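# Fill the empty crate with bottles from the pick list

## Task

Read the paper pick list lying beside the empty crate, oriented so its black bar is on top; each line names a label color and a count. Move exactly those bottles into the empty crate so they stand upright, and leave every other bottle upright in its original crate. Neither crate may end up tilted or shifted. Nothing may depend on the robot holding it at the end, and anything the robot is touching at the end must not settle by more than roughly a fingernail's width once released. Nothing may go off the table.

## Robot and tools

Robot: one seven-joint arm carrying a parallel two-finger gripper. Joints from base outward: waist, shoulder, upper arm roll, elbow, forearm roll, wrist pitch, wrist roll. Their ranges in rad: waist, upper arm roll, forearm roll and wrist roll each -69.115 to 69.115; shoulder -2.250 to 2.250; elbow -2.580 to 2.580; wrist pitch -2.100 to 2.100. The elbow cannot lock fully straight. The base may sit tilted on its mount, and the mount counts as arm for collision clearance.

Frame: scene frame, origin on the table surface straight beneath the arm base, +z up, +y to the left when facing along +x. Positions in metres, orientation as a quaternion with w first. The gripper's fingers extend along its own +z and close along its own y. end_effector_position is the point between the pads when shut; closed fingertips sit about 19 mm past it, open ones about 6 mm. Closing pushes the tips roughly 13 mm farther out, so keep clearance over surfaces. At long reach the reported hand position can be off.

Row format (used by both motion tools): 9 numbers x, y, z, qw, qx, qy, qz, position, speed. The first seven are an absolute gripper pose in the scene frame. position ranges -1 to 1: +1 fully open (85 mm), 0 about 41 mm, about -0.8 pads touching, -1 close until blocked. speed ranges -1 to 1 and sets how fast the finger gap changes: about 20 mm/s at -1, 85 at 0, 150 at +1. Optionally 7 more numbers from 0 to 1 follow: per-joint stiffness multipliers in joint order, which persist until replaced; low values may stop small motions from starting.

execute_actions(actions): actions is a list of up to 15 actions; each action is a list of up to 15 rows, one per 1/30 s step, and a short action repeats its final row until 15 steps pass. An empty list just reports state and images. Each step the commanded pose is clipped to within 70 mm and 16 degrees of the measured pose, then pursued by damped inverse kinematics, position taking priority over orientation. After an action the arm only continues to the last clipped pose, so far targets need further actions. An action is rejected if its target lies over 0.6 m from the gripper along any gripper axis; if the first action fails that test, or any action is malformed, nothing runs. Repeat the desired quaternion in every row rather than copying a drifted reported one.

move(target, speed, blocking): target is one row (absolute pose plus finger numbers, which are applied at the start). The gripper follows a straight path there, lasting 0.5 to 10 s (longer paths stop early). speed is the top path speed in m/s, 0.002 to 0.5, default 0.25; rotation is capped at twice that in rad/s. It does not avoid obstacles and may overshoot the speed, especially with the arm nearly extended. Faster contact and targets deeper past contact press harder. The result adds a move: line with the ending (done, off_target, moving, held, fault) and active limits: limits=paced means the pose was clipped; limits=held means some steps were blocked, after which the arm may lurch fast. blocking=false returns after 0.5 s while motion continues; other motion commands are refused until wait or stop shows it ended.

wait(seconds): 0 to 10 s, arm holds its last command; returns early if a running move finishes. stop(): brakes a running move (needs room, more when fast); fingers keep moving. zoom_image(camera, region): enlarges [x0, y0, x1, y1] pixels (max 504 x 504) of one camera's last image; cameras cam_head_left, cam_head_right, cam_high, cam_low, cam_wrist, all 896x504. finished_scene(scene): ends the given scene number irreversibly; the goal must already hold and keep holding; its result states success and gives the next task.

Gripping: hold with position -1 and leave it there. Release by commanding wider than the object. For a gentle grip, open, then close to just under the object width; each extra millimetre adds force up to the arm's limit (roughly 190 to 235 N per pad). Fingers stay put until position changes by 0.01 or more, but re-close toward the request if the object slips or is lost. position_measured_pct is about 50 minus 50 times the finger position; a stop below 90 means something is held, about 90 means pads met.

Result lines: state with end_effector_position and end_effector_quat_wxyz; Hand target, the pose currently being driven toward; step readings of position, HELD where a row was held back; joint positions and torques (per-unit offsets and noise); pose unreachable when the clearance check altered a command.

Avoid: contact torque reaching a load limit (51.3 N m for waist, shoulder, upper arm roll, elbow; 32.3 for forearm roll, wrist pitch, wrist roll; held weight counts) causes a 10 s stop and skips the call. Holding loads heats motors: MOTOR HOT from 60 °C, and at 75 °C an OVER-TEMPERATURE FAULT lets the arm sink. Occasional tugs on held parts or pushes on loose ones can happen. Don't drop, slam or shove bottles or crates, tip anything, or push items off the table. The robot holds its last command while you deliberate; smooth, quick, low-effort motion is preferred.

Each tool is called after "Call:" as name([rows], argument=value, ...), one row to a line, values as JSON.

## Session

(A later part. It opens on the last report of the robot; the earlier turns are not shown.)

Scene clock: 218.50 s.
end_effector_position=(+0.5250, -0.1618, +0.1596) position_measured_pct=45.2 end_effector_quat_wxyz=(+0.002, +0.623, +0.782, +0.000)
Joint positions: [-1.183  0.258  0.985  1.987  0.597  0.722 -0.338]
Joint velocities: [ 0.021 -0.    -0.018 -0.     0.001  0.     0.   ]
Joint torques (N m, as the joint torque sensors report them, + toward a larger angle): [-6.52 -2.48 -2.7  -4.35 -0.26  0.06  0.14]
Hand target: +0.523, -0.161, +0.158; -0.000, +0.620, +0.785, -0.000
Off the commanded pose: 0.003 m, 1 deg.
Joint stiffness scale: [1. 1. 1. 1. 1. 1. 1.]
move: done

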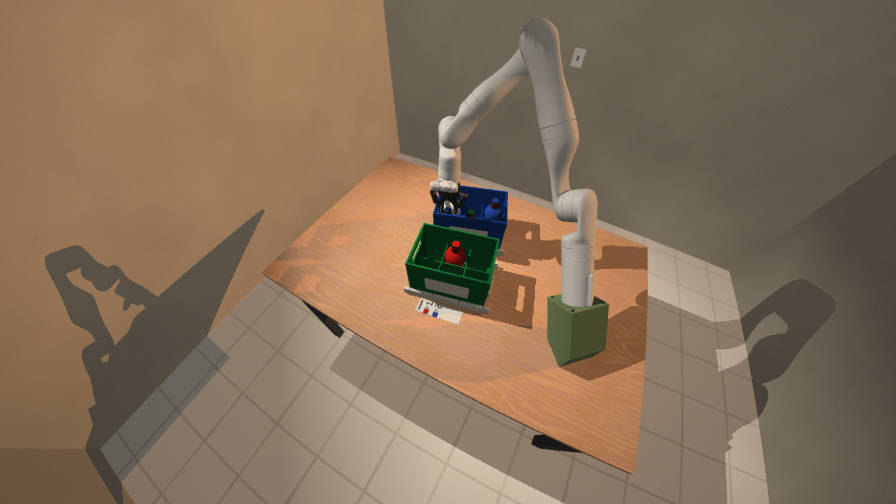

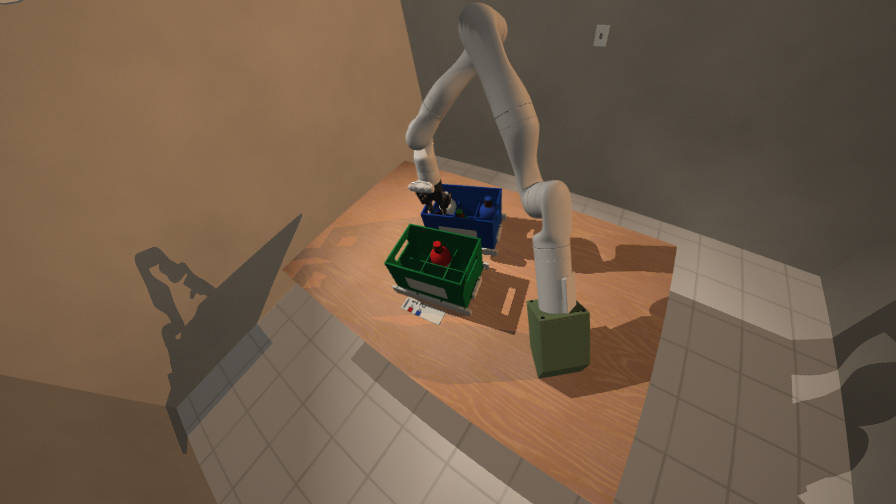

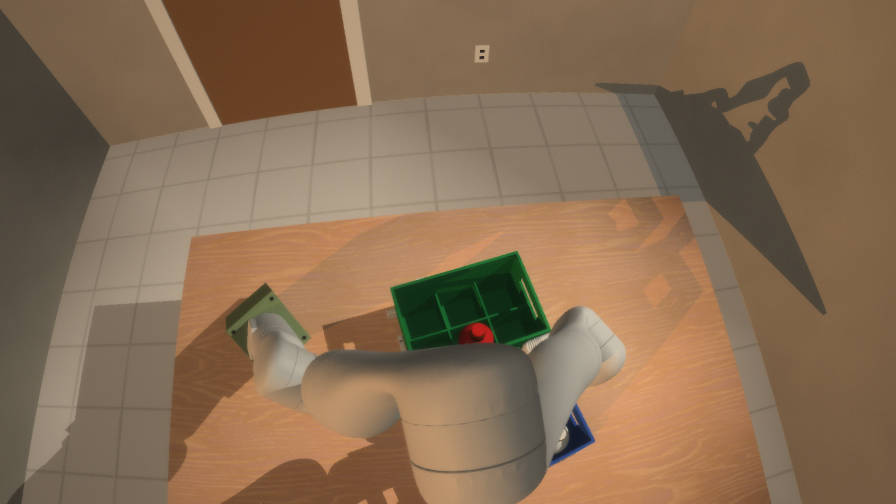

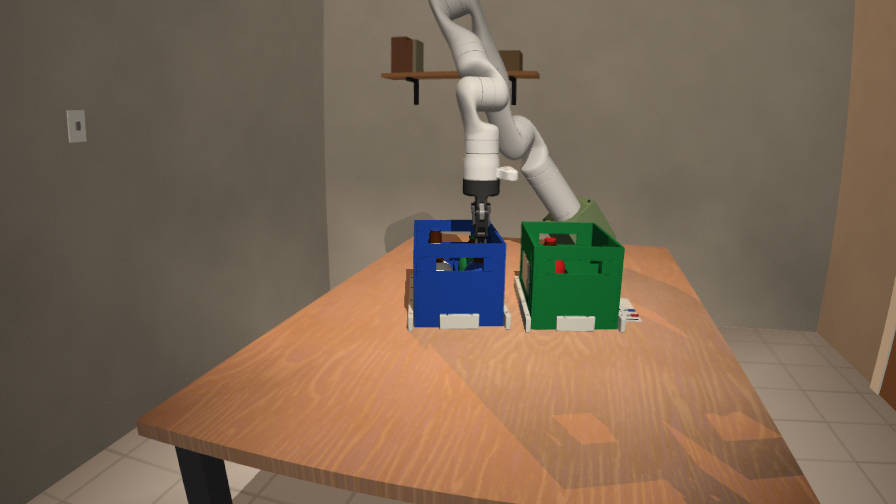

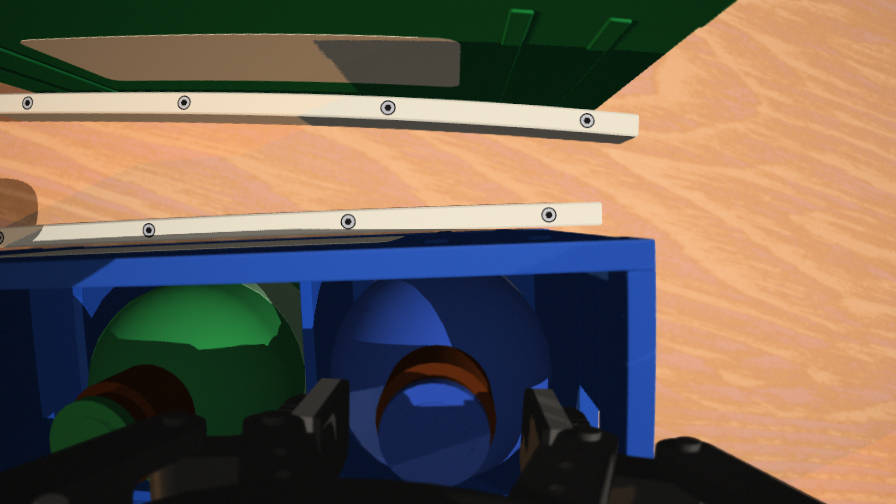

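Call:
execute_actions([
  [[0.523,-0.161,0.158,0,0.62,0.785,0,-1,0]],
  [[0.523,-0.161,0.158,0,0.62,0.785,0,-1,0]],
])

Call:
move(target=[0.523,-0.161,0.37,0,0.62,0.785,0,-1,0], speed=0.12)

Call:
move(target=[0.408,0.066,0.36,0,0.645,0.764,0,-1,0], speed=0.2)

Call:
move(target=[0.408,0.066,0.28,0,0.645,0.764,0,-1,0], speed=0.05)

Scene clock: 230.93 s.
end_effector_position=(+0.5251, -0.1609, +0.1597) position_measured_pct=65.5 end_effector_quat_wxyz=(+0.001, +0.623, +0.782, +0.001)
Joint positions: [-1.181  0.257  0.98   1.987  0.597  0.722 -0.338]
Joint velocities: [ 0.    -0.     0.001  0.     0.001  0.    -0.   ]
Joint torques (N m, as the joint torque sensors report them, + toward a larger angle): [-2.86  1.68 -2.27 -0.22 -0.95 -2.31  0.09]
Hand target: +0.523, -0.161, +0.158; +0.000, +0.620, +0.785, -0.000
Off the commanded pose: 0.003 m, 0 deg.
Joint stiffness scale: [1. 1. 1. 1. 1. 1. 1.]
Step readings (end_effector_position; steps 1 to 15: 1st action; 16 to 30: 2nd action):
0: (+0.5248, -0.1623, +0.1593)
1: (+0.5248, -0.1623, +0.1593)
2: (+0.5248, -0.1621, +0.1593)
4: (+0.5249, -0.1618, +0.1594)
8: (+0.5249, -0.1615, +0.1595)
15: (+0.5251, -0.1609, +0.1597)
16: (+0.5251, -0.1609, +0.1597)
17: (+0.5251, -0.1609, +0.1597)
19: (+0.5251, -0.1609, +0.1597)
23: (+0.5251, -0.1609, +0.1597)
30: end_effector_position above

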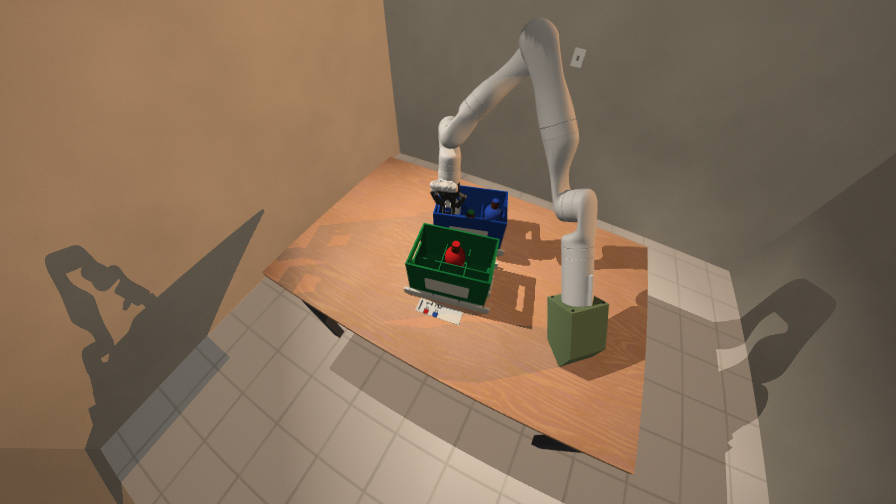

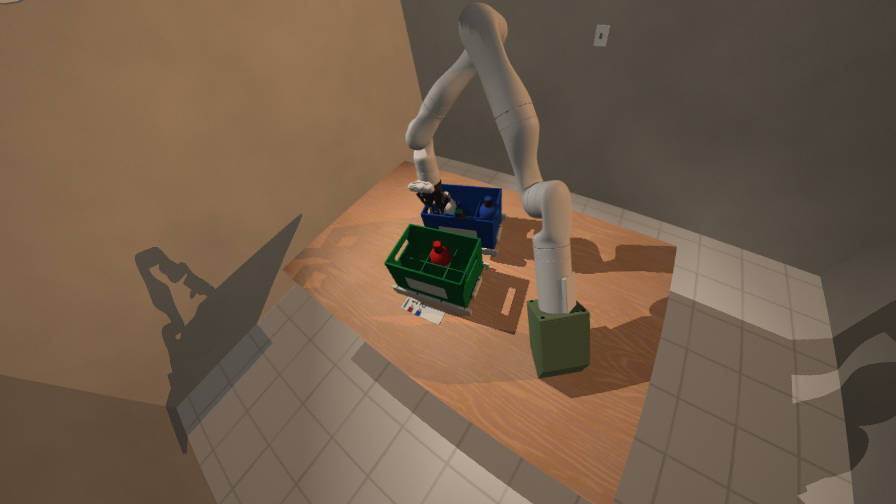

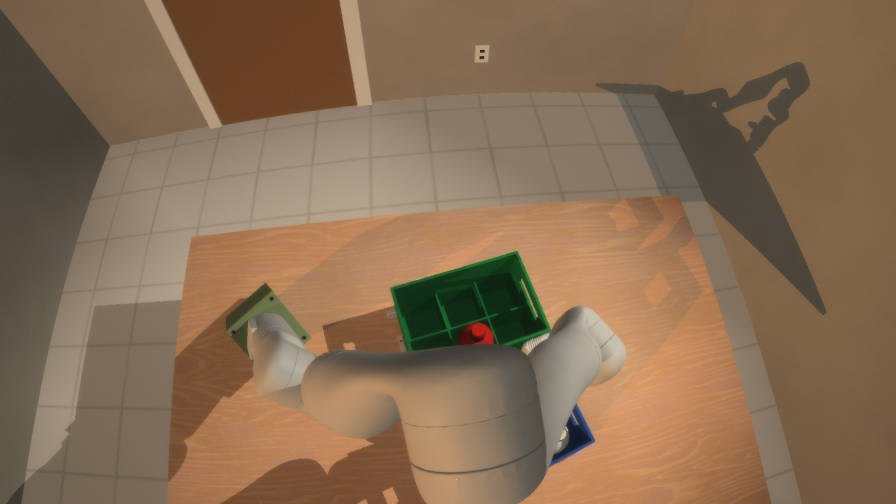

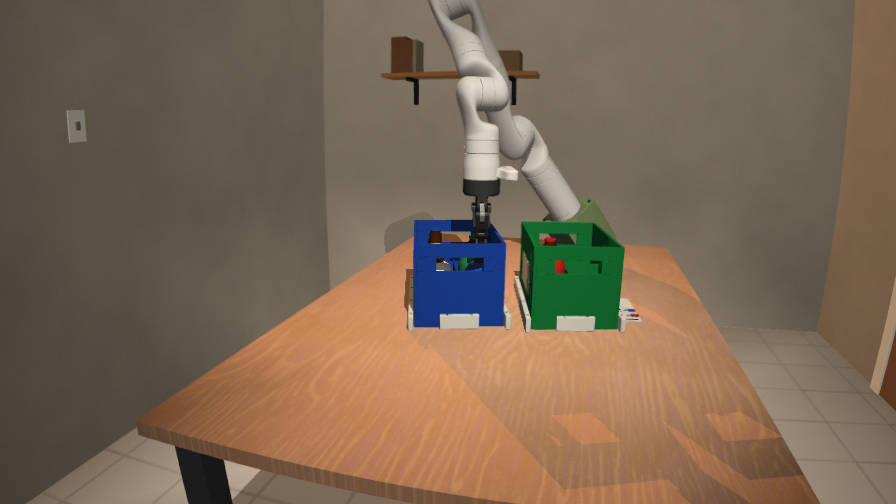

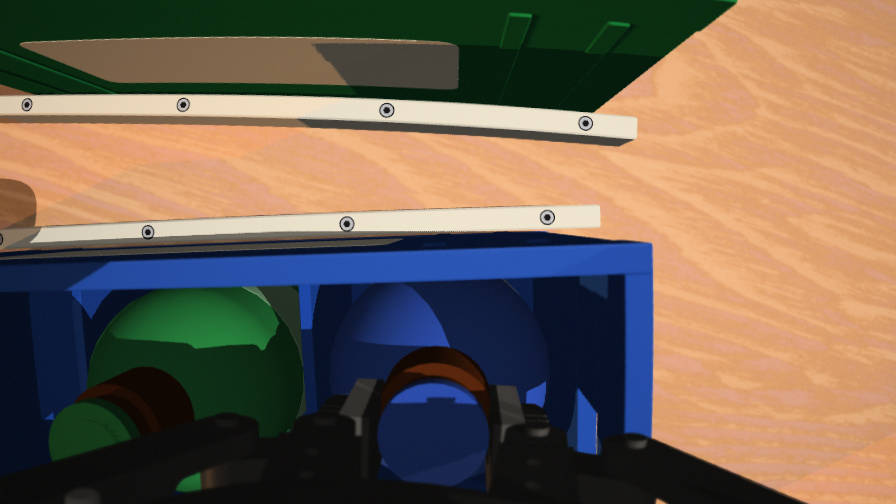

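Scene clock: 233.10 s.
end_effector_position=(+0.5223, -0.1600, +0.3689) position_measured_pct=65.9 end_effector_quat_wxyz=(+0.000, +0.615, +0.788, -0.001)
Joint positions: [-1.539 -0.064  0.684  1.667  0.737  1.589 -0.535]
Joint velocities: [-0.    -0.001 -0.005 -0.002  0.001  0.002 -0.   ]
Joint torques (N m, as the joint torque sensors report them, + toward a larger angle): [-6.3   5.2  -6.88 -7.1  -0.34  0.22  0.14]
Hand target: +0.523, -0.161, +0.371; +0.000, +0.621, +0.784, +0.000
Off the commanded pose: 0.002 m, 1 deg.
Joint stiffness scale: [1. 1. 1. 1. 1. 1. 1.]
move: done

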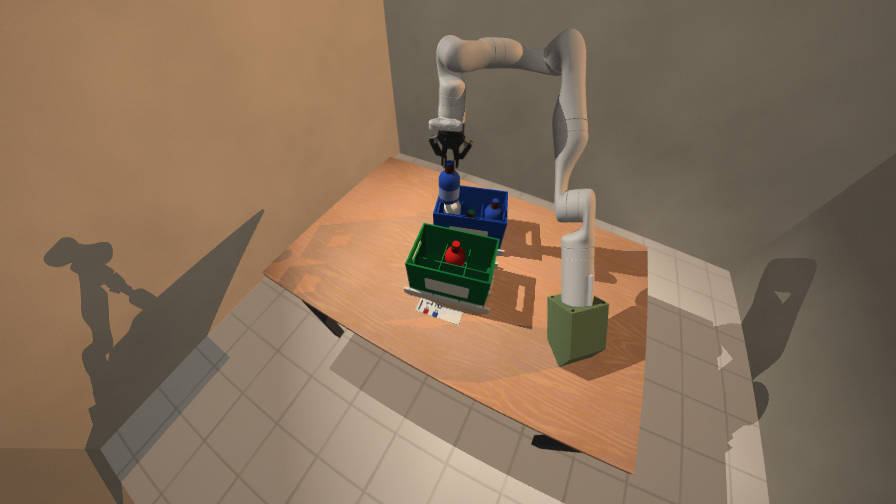

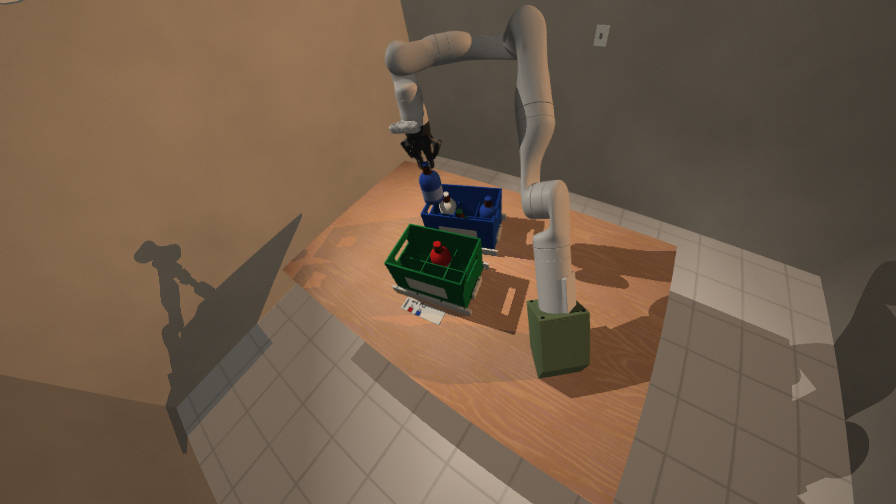

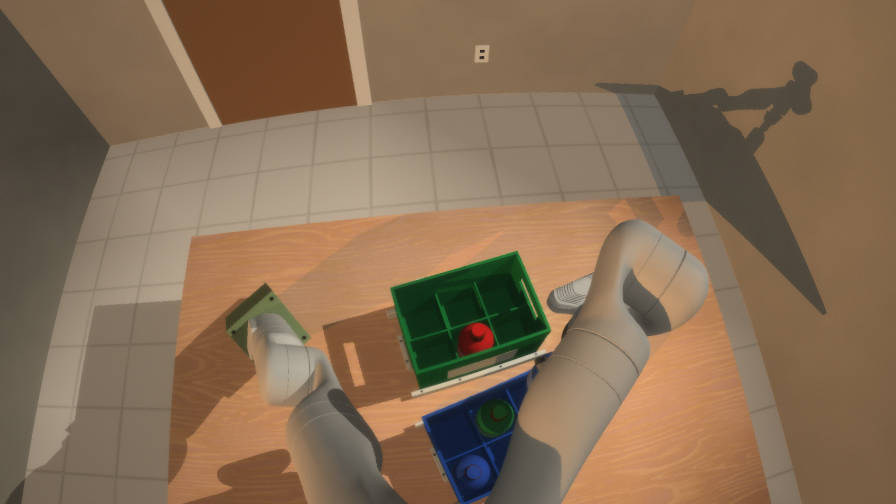

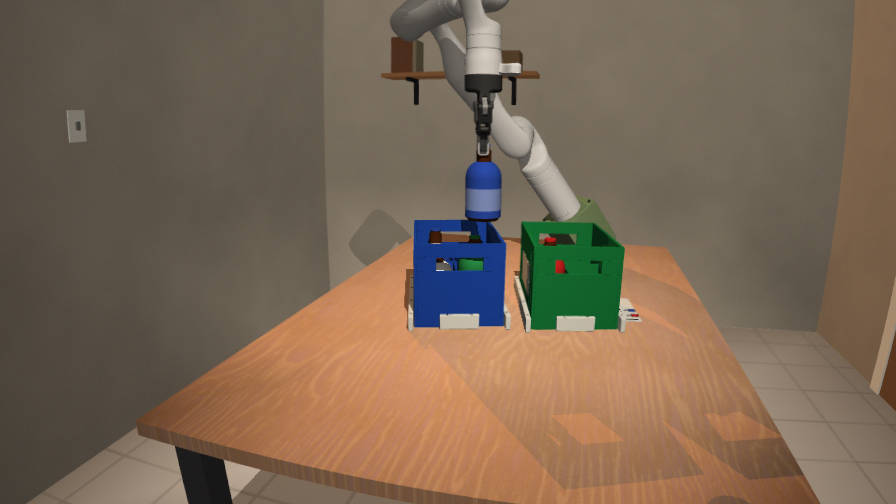

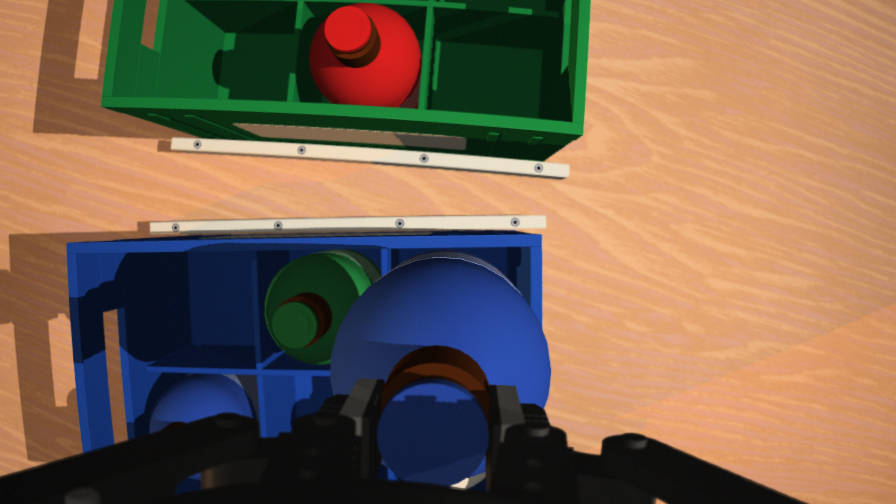

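Scene clock: 234.83 s.
end_effector_position=(+0.4084, +0.0619, +0.3580) position_measured_pct=65.9 end_effector_quat_wxyz=(+0.002, +0.642, +0.767, -0.003)
Joint positions: [-1.646  0.325  0.489  1.83   0.504  1.352 -1.088]
Joint velocities: [-0.     0.013  0.001 -0.     0.001 -0.    -0.   ]
Joint torques (N m, as the joint torque sensors report them, + toward a larger angle): [-8.87 -3.45 -4.65 -8.71 -0.26  0.17  0.12]
Hand target: +0.408, +0.066, +0.359; +0.000, +0.645, +0.764, +0.000
Off the commanded pose: 0.005 m, 1 deg.
Joint stiffness scale: [1. 1. 1. 1. 1. 1. 1.]
move: off_target

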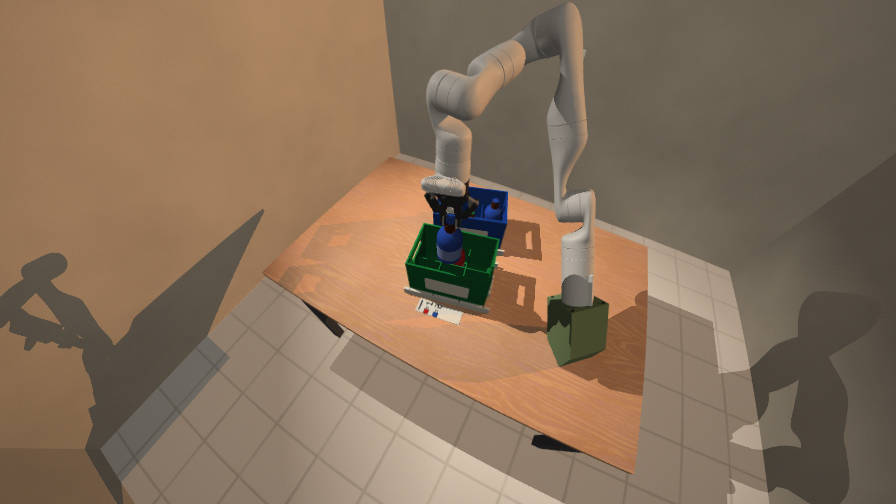

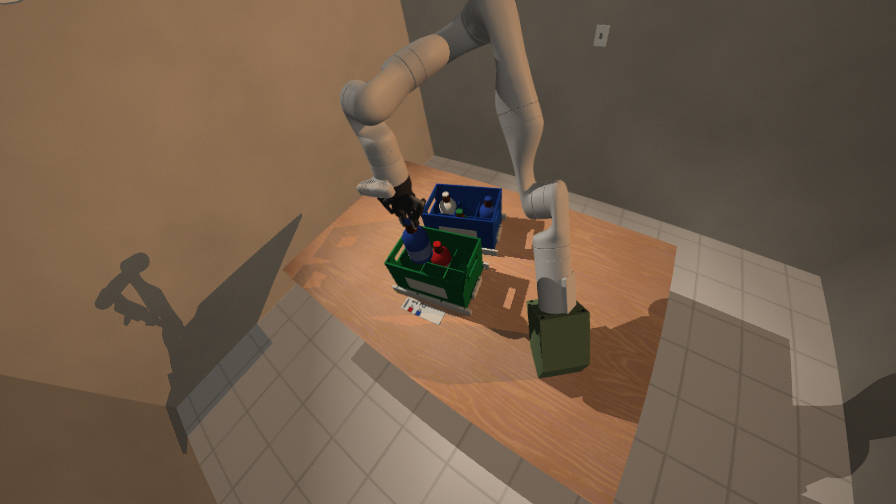

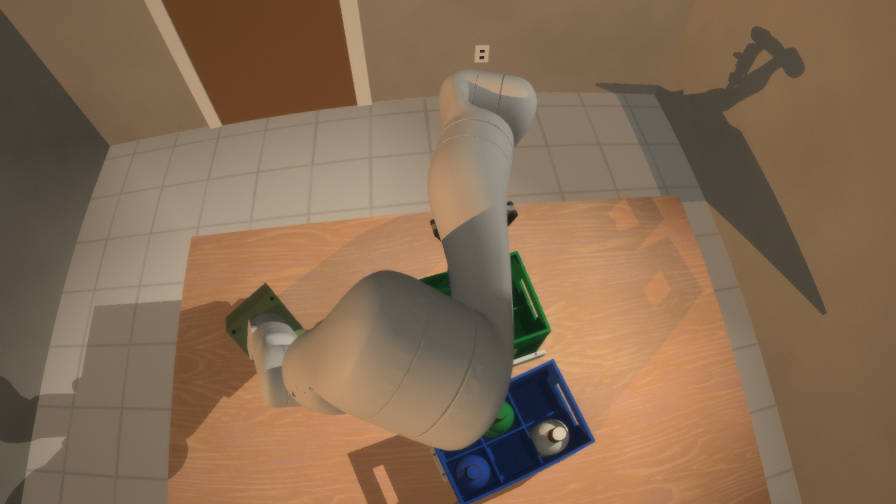

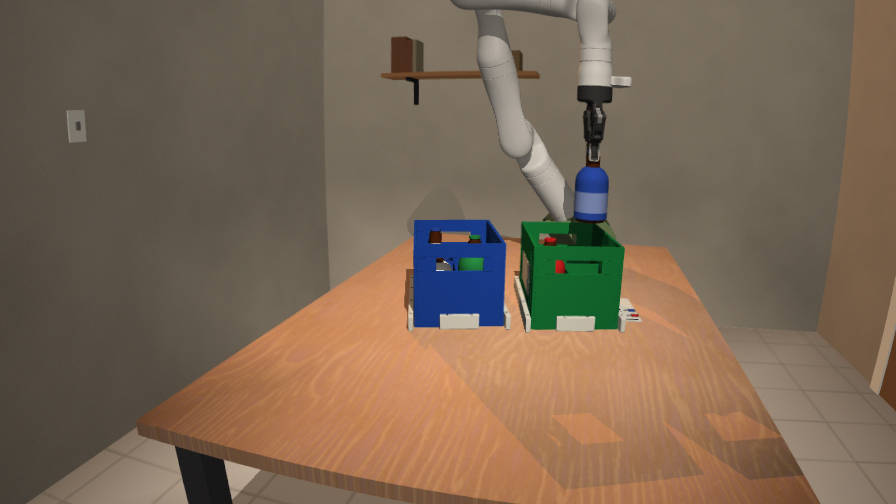

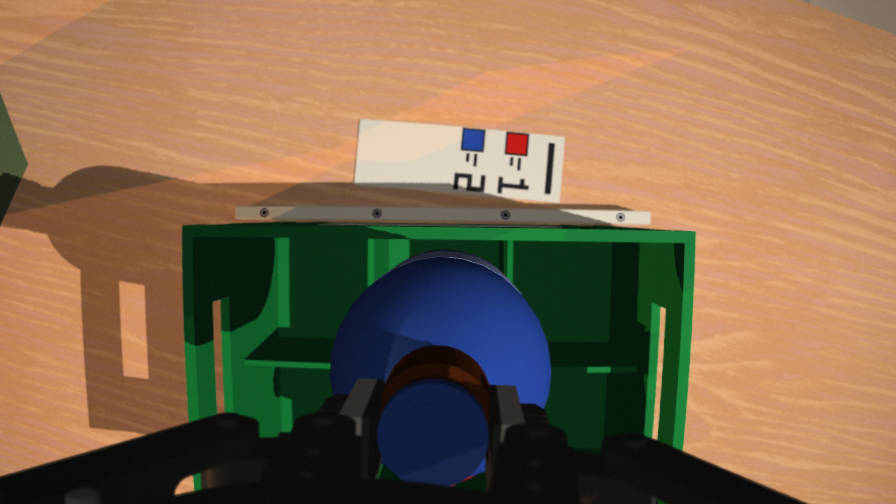

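Scene clock: 236.73 s.
end_effector_position=(+0.4080, +0.0658, +0.2821) position_measured_pct=65.9 end_effector_quat_wxyz=(-0.001, +0.642, +0.767, -0.000)
Joint positions: [-1.574  0.397  0.549  1.982  0.533  1.085 -1.092]
Joint velocities: [-0.     0.008  0.009  0.001  0.001 -0.006  0.   ]
Joint torques (N m, as the joint torque sensors report them, + toward a larger angle): [-9.58 -4.87 -4.75 -8.15 -0.5  -0.42  0.09]
Hand target: +0.408, +0.066, +0.280; -0.000, +0.645, +0.764, -0.000
Off the commanded pose: 0.002 m, 1 deg.
Joint stiffness scale: [1. 1. 1. 1. 1. 1. 1.]
move: done

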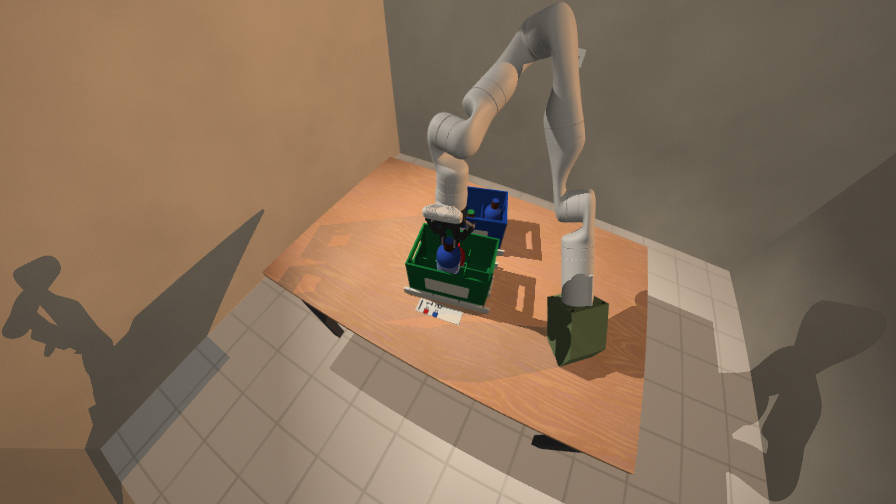

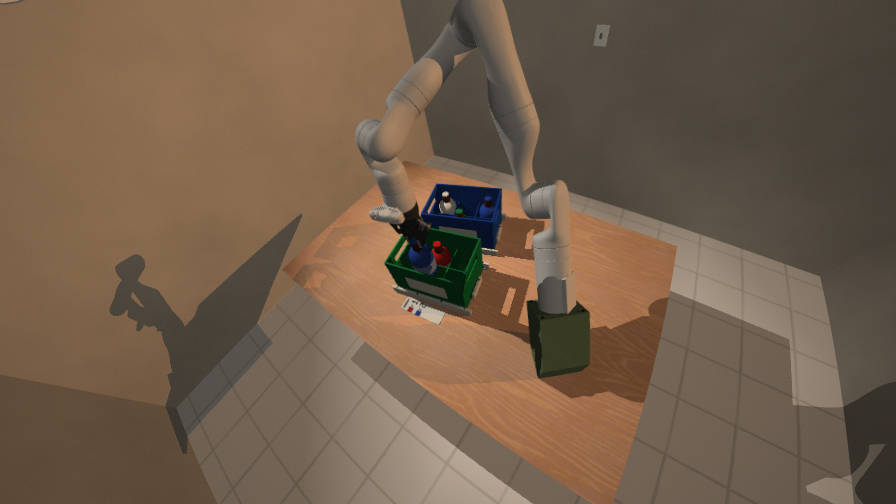

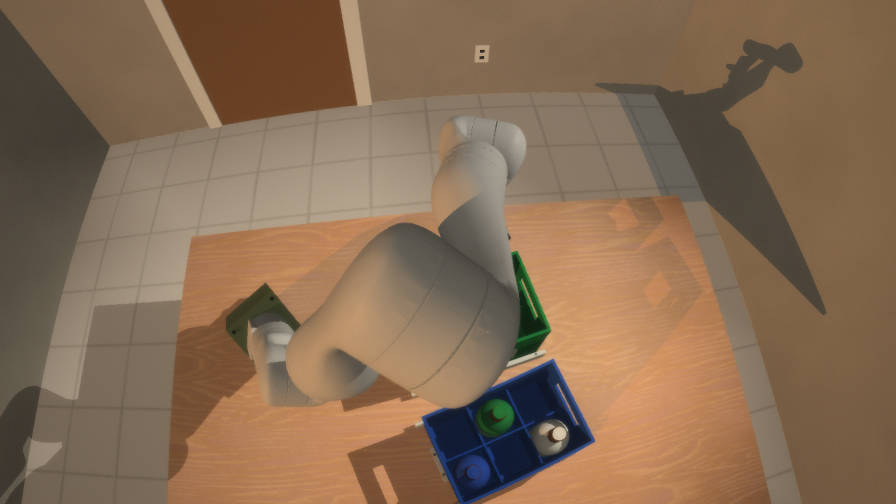

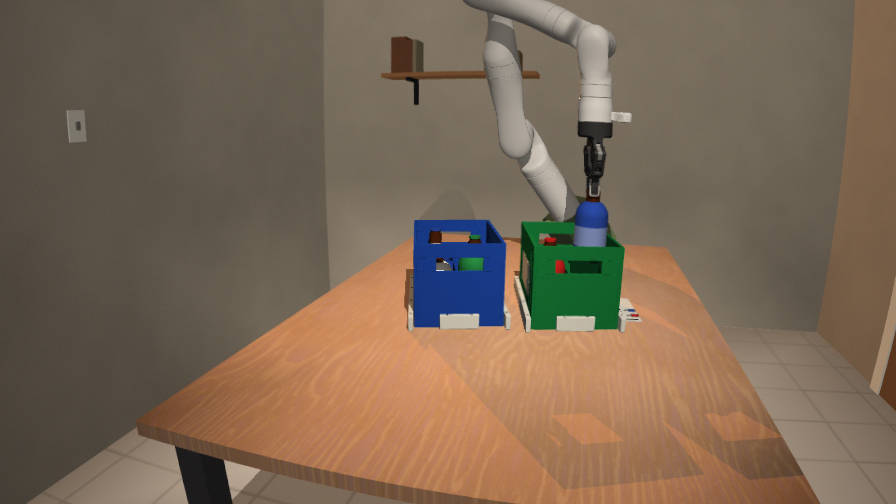

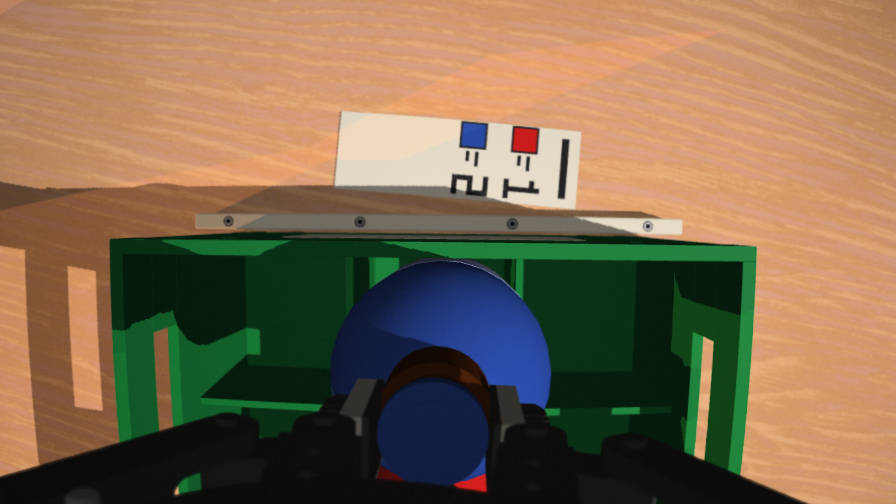

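Call:
move(target=[0.408,0.066,0.225,0,0.645,0.764,0,-1,0], speed=0.03)

Scene clock: 256.47 s.
end_effector_position=(+0.4074, +0.0651, +0.2265) position_measured_pct=65.9 end_effector_quat_wxyz=(-0.000, +0.642, +0.767, -0.002)
Joint positions: [-1.509  0.482  0.598  2.07   0.558  0.884 -1.092]
Joint velocities: [ 0.     0.008  0.005  0.002 -0.    -0.008  0.   ]
Joint torques (N m, as the joint torque sensors report them, + toward a larger angle): [-10.01  -6.34  -3.74  -7.83   0.01  -0.63   0.14]
Hand target: +0.408, +0.066, +0.225; -0.000, +0.645, +0.764, -0.000
Off the commanded pose: 0.002 m, 0 deg.
Joint stiffness scale: [1. 1. 1. 1. 1. 1. 1.]
move: done

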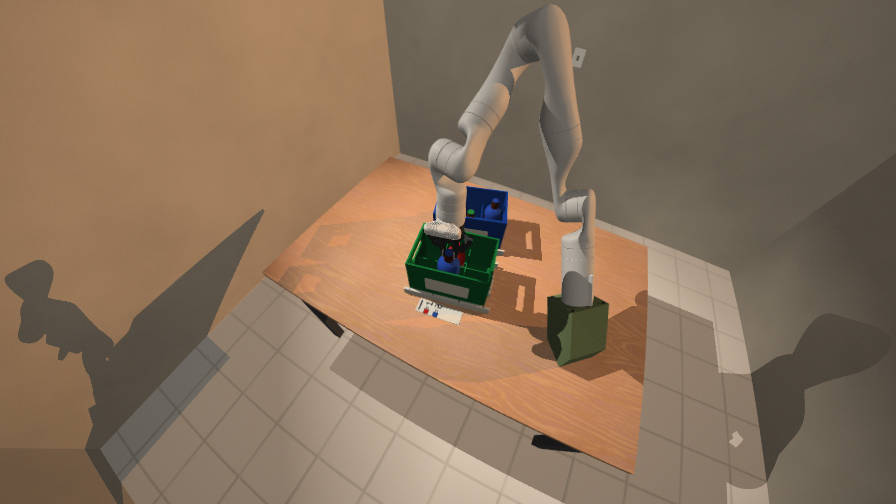

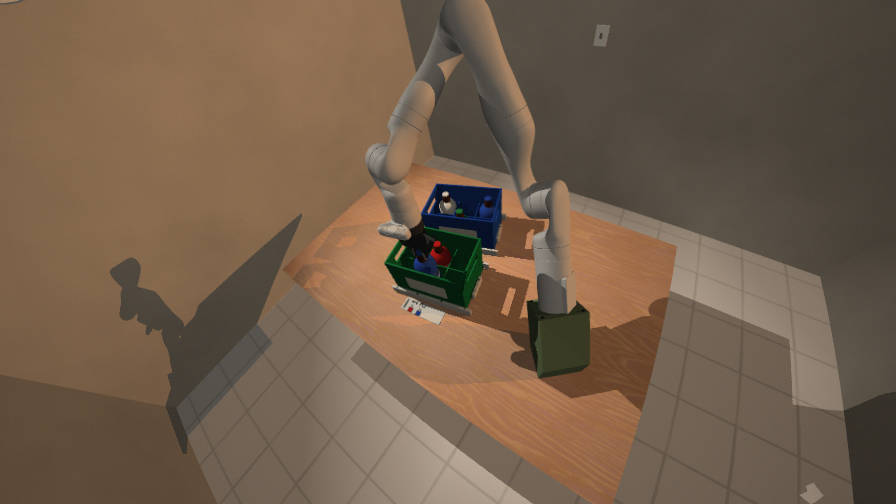

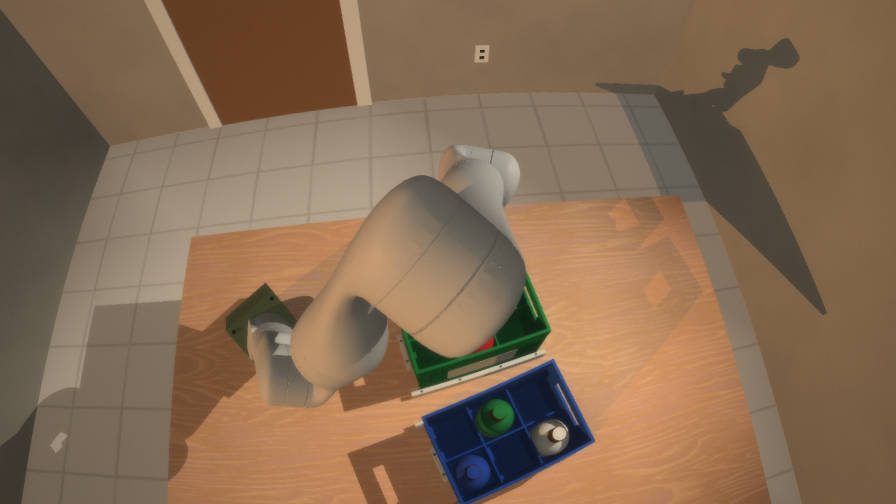

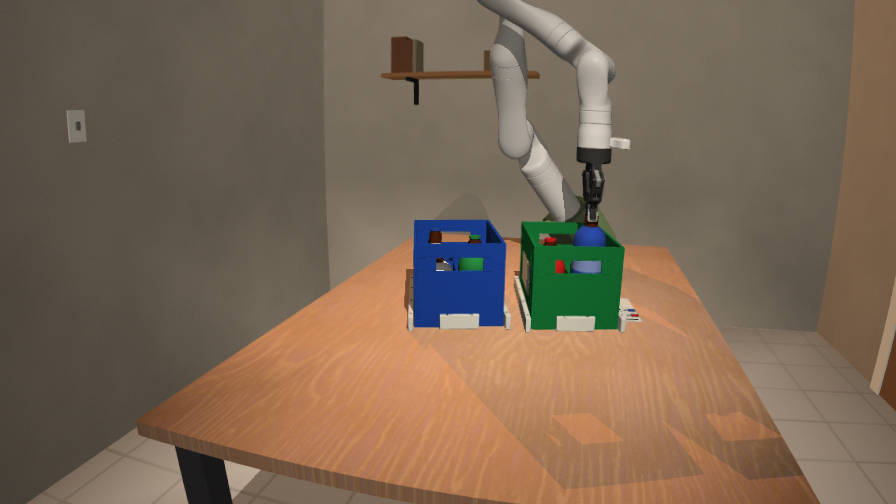

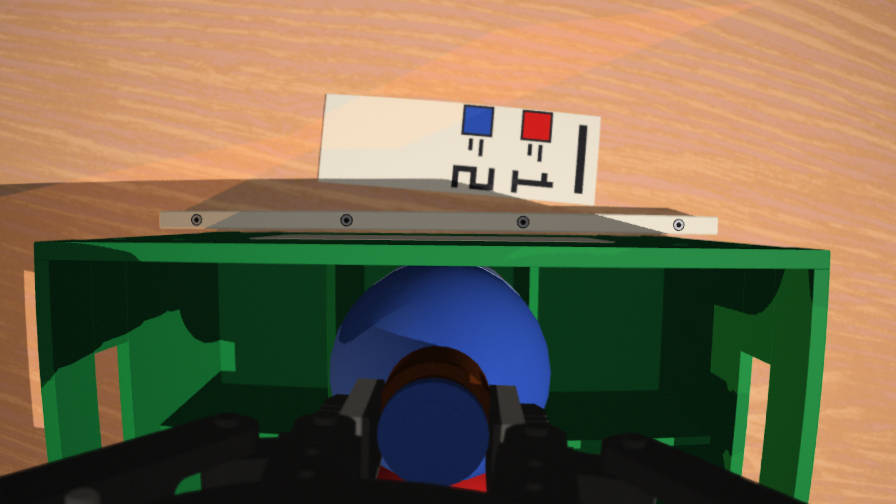

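Call:
move(target=[0.408,0.066,0.165,0,0.645,0.764,0,-1,0], speed=0.03)

Scene clock: 262.40 s.
end_effector_position=(+0.4070, +0.0650, +0.1662) position_measured_pct=65.9 end_effector_quat_wxyz=(-0.000, +0.643, +0.766, -0.003)
Joint positions: [-1.434  0.609  0.655  2.139  0.582  0.653 -1.092]
Joint velocities: [-0.     0.011  0.005  0.001 -0.    -0.009 -0.   ]
Joint torques (N m, as the joint torque sensors report them, + toward a larger angle): [-10.56  -8.15  -2.5   -6.85   0.22  -0.91   0.12]
Hand target: +0.408, +0.066, +0.165; -0.000, +0.645, +0.764, -0.000
Off the commanded pose: 0.002 m, 0 deg.
Joint stiffness scale: [1. 1. 1. 1. 1. 1. 1.]
move: done

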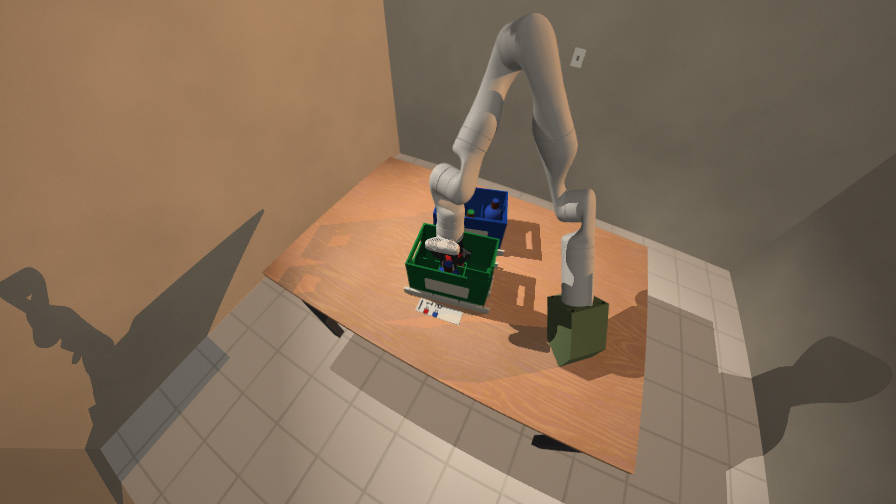

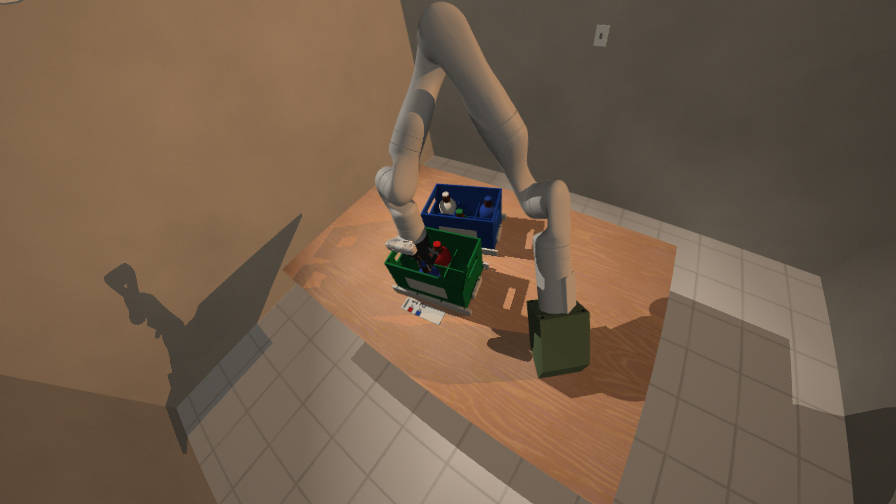

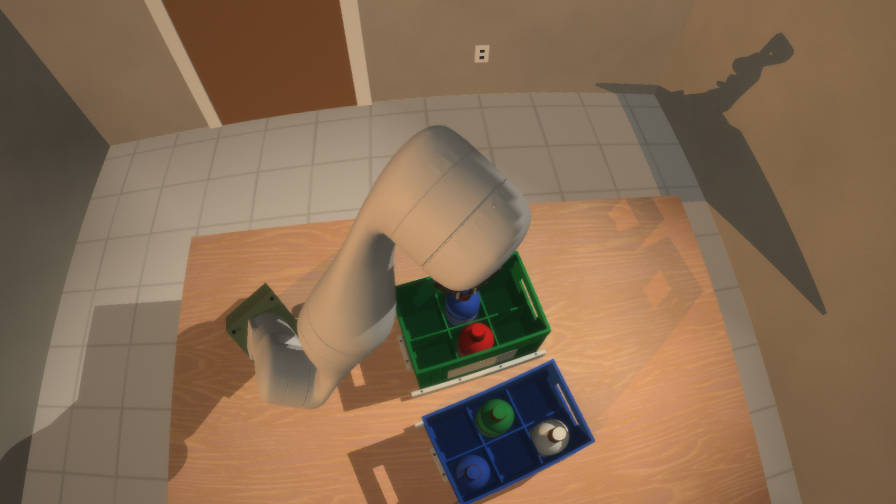

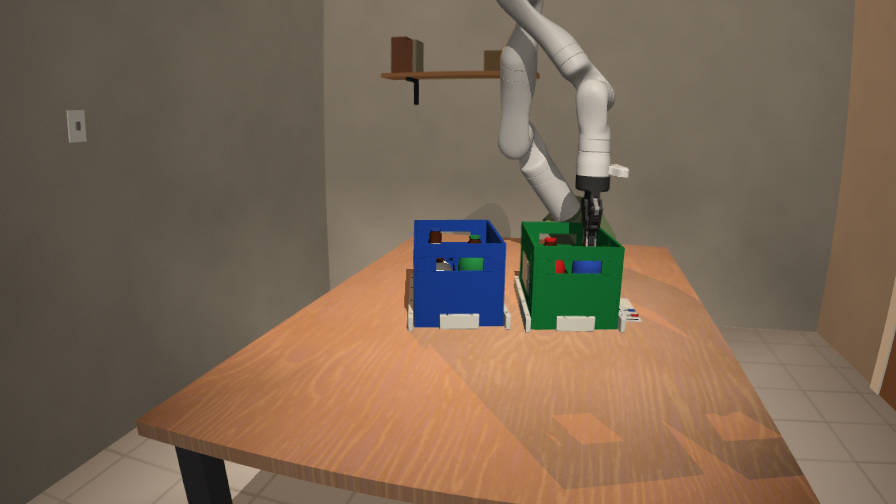

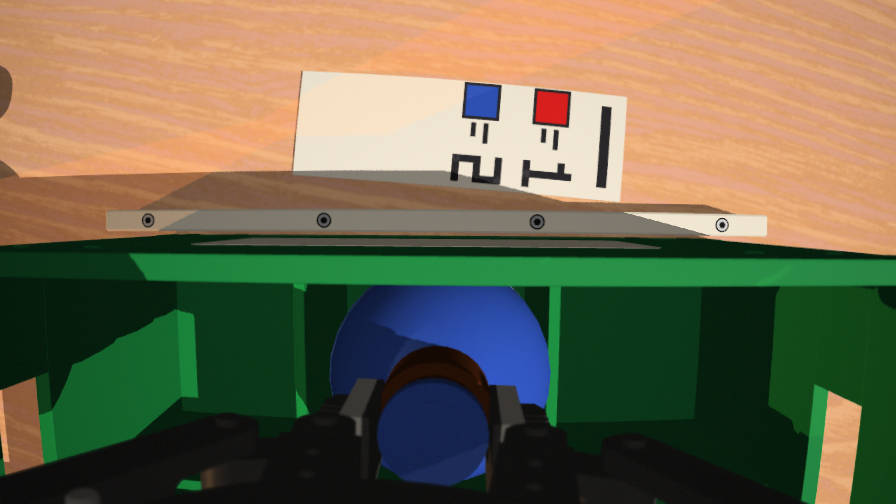

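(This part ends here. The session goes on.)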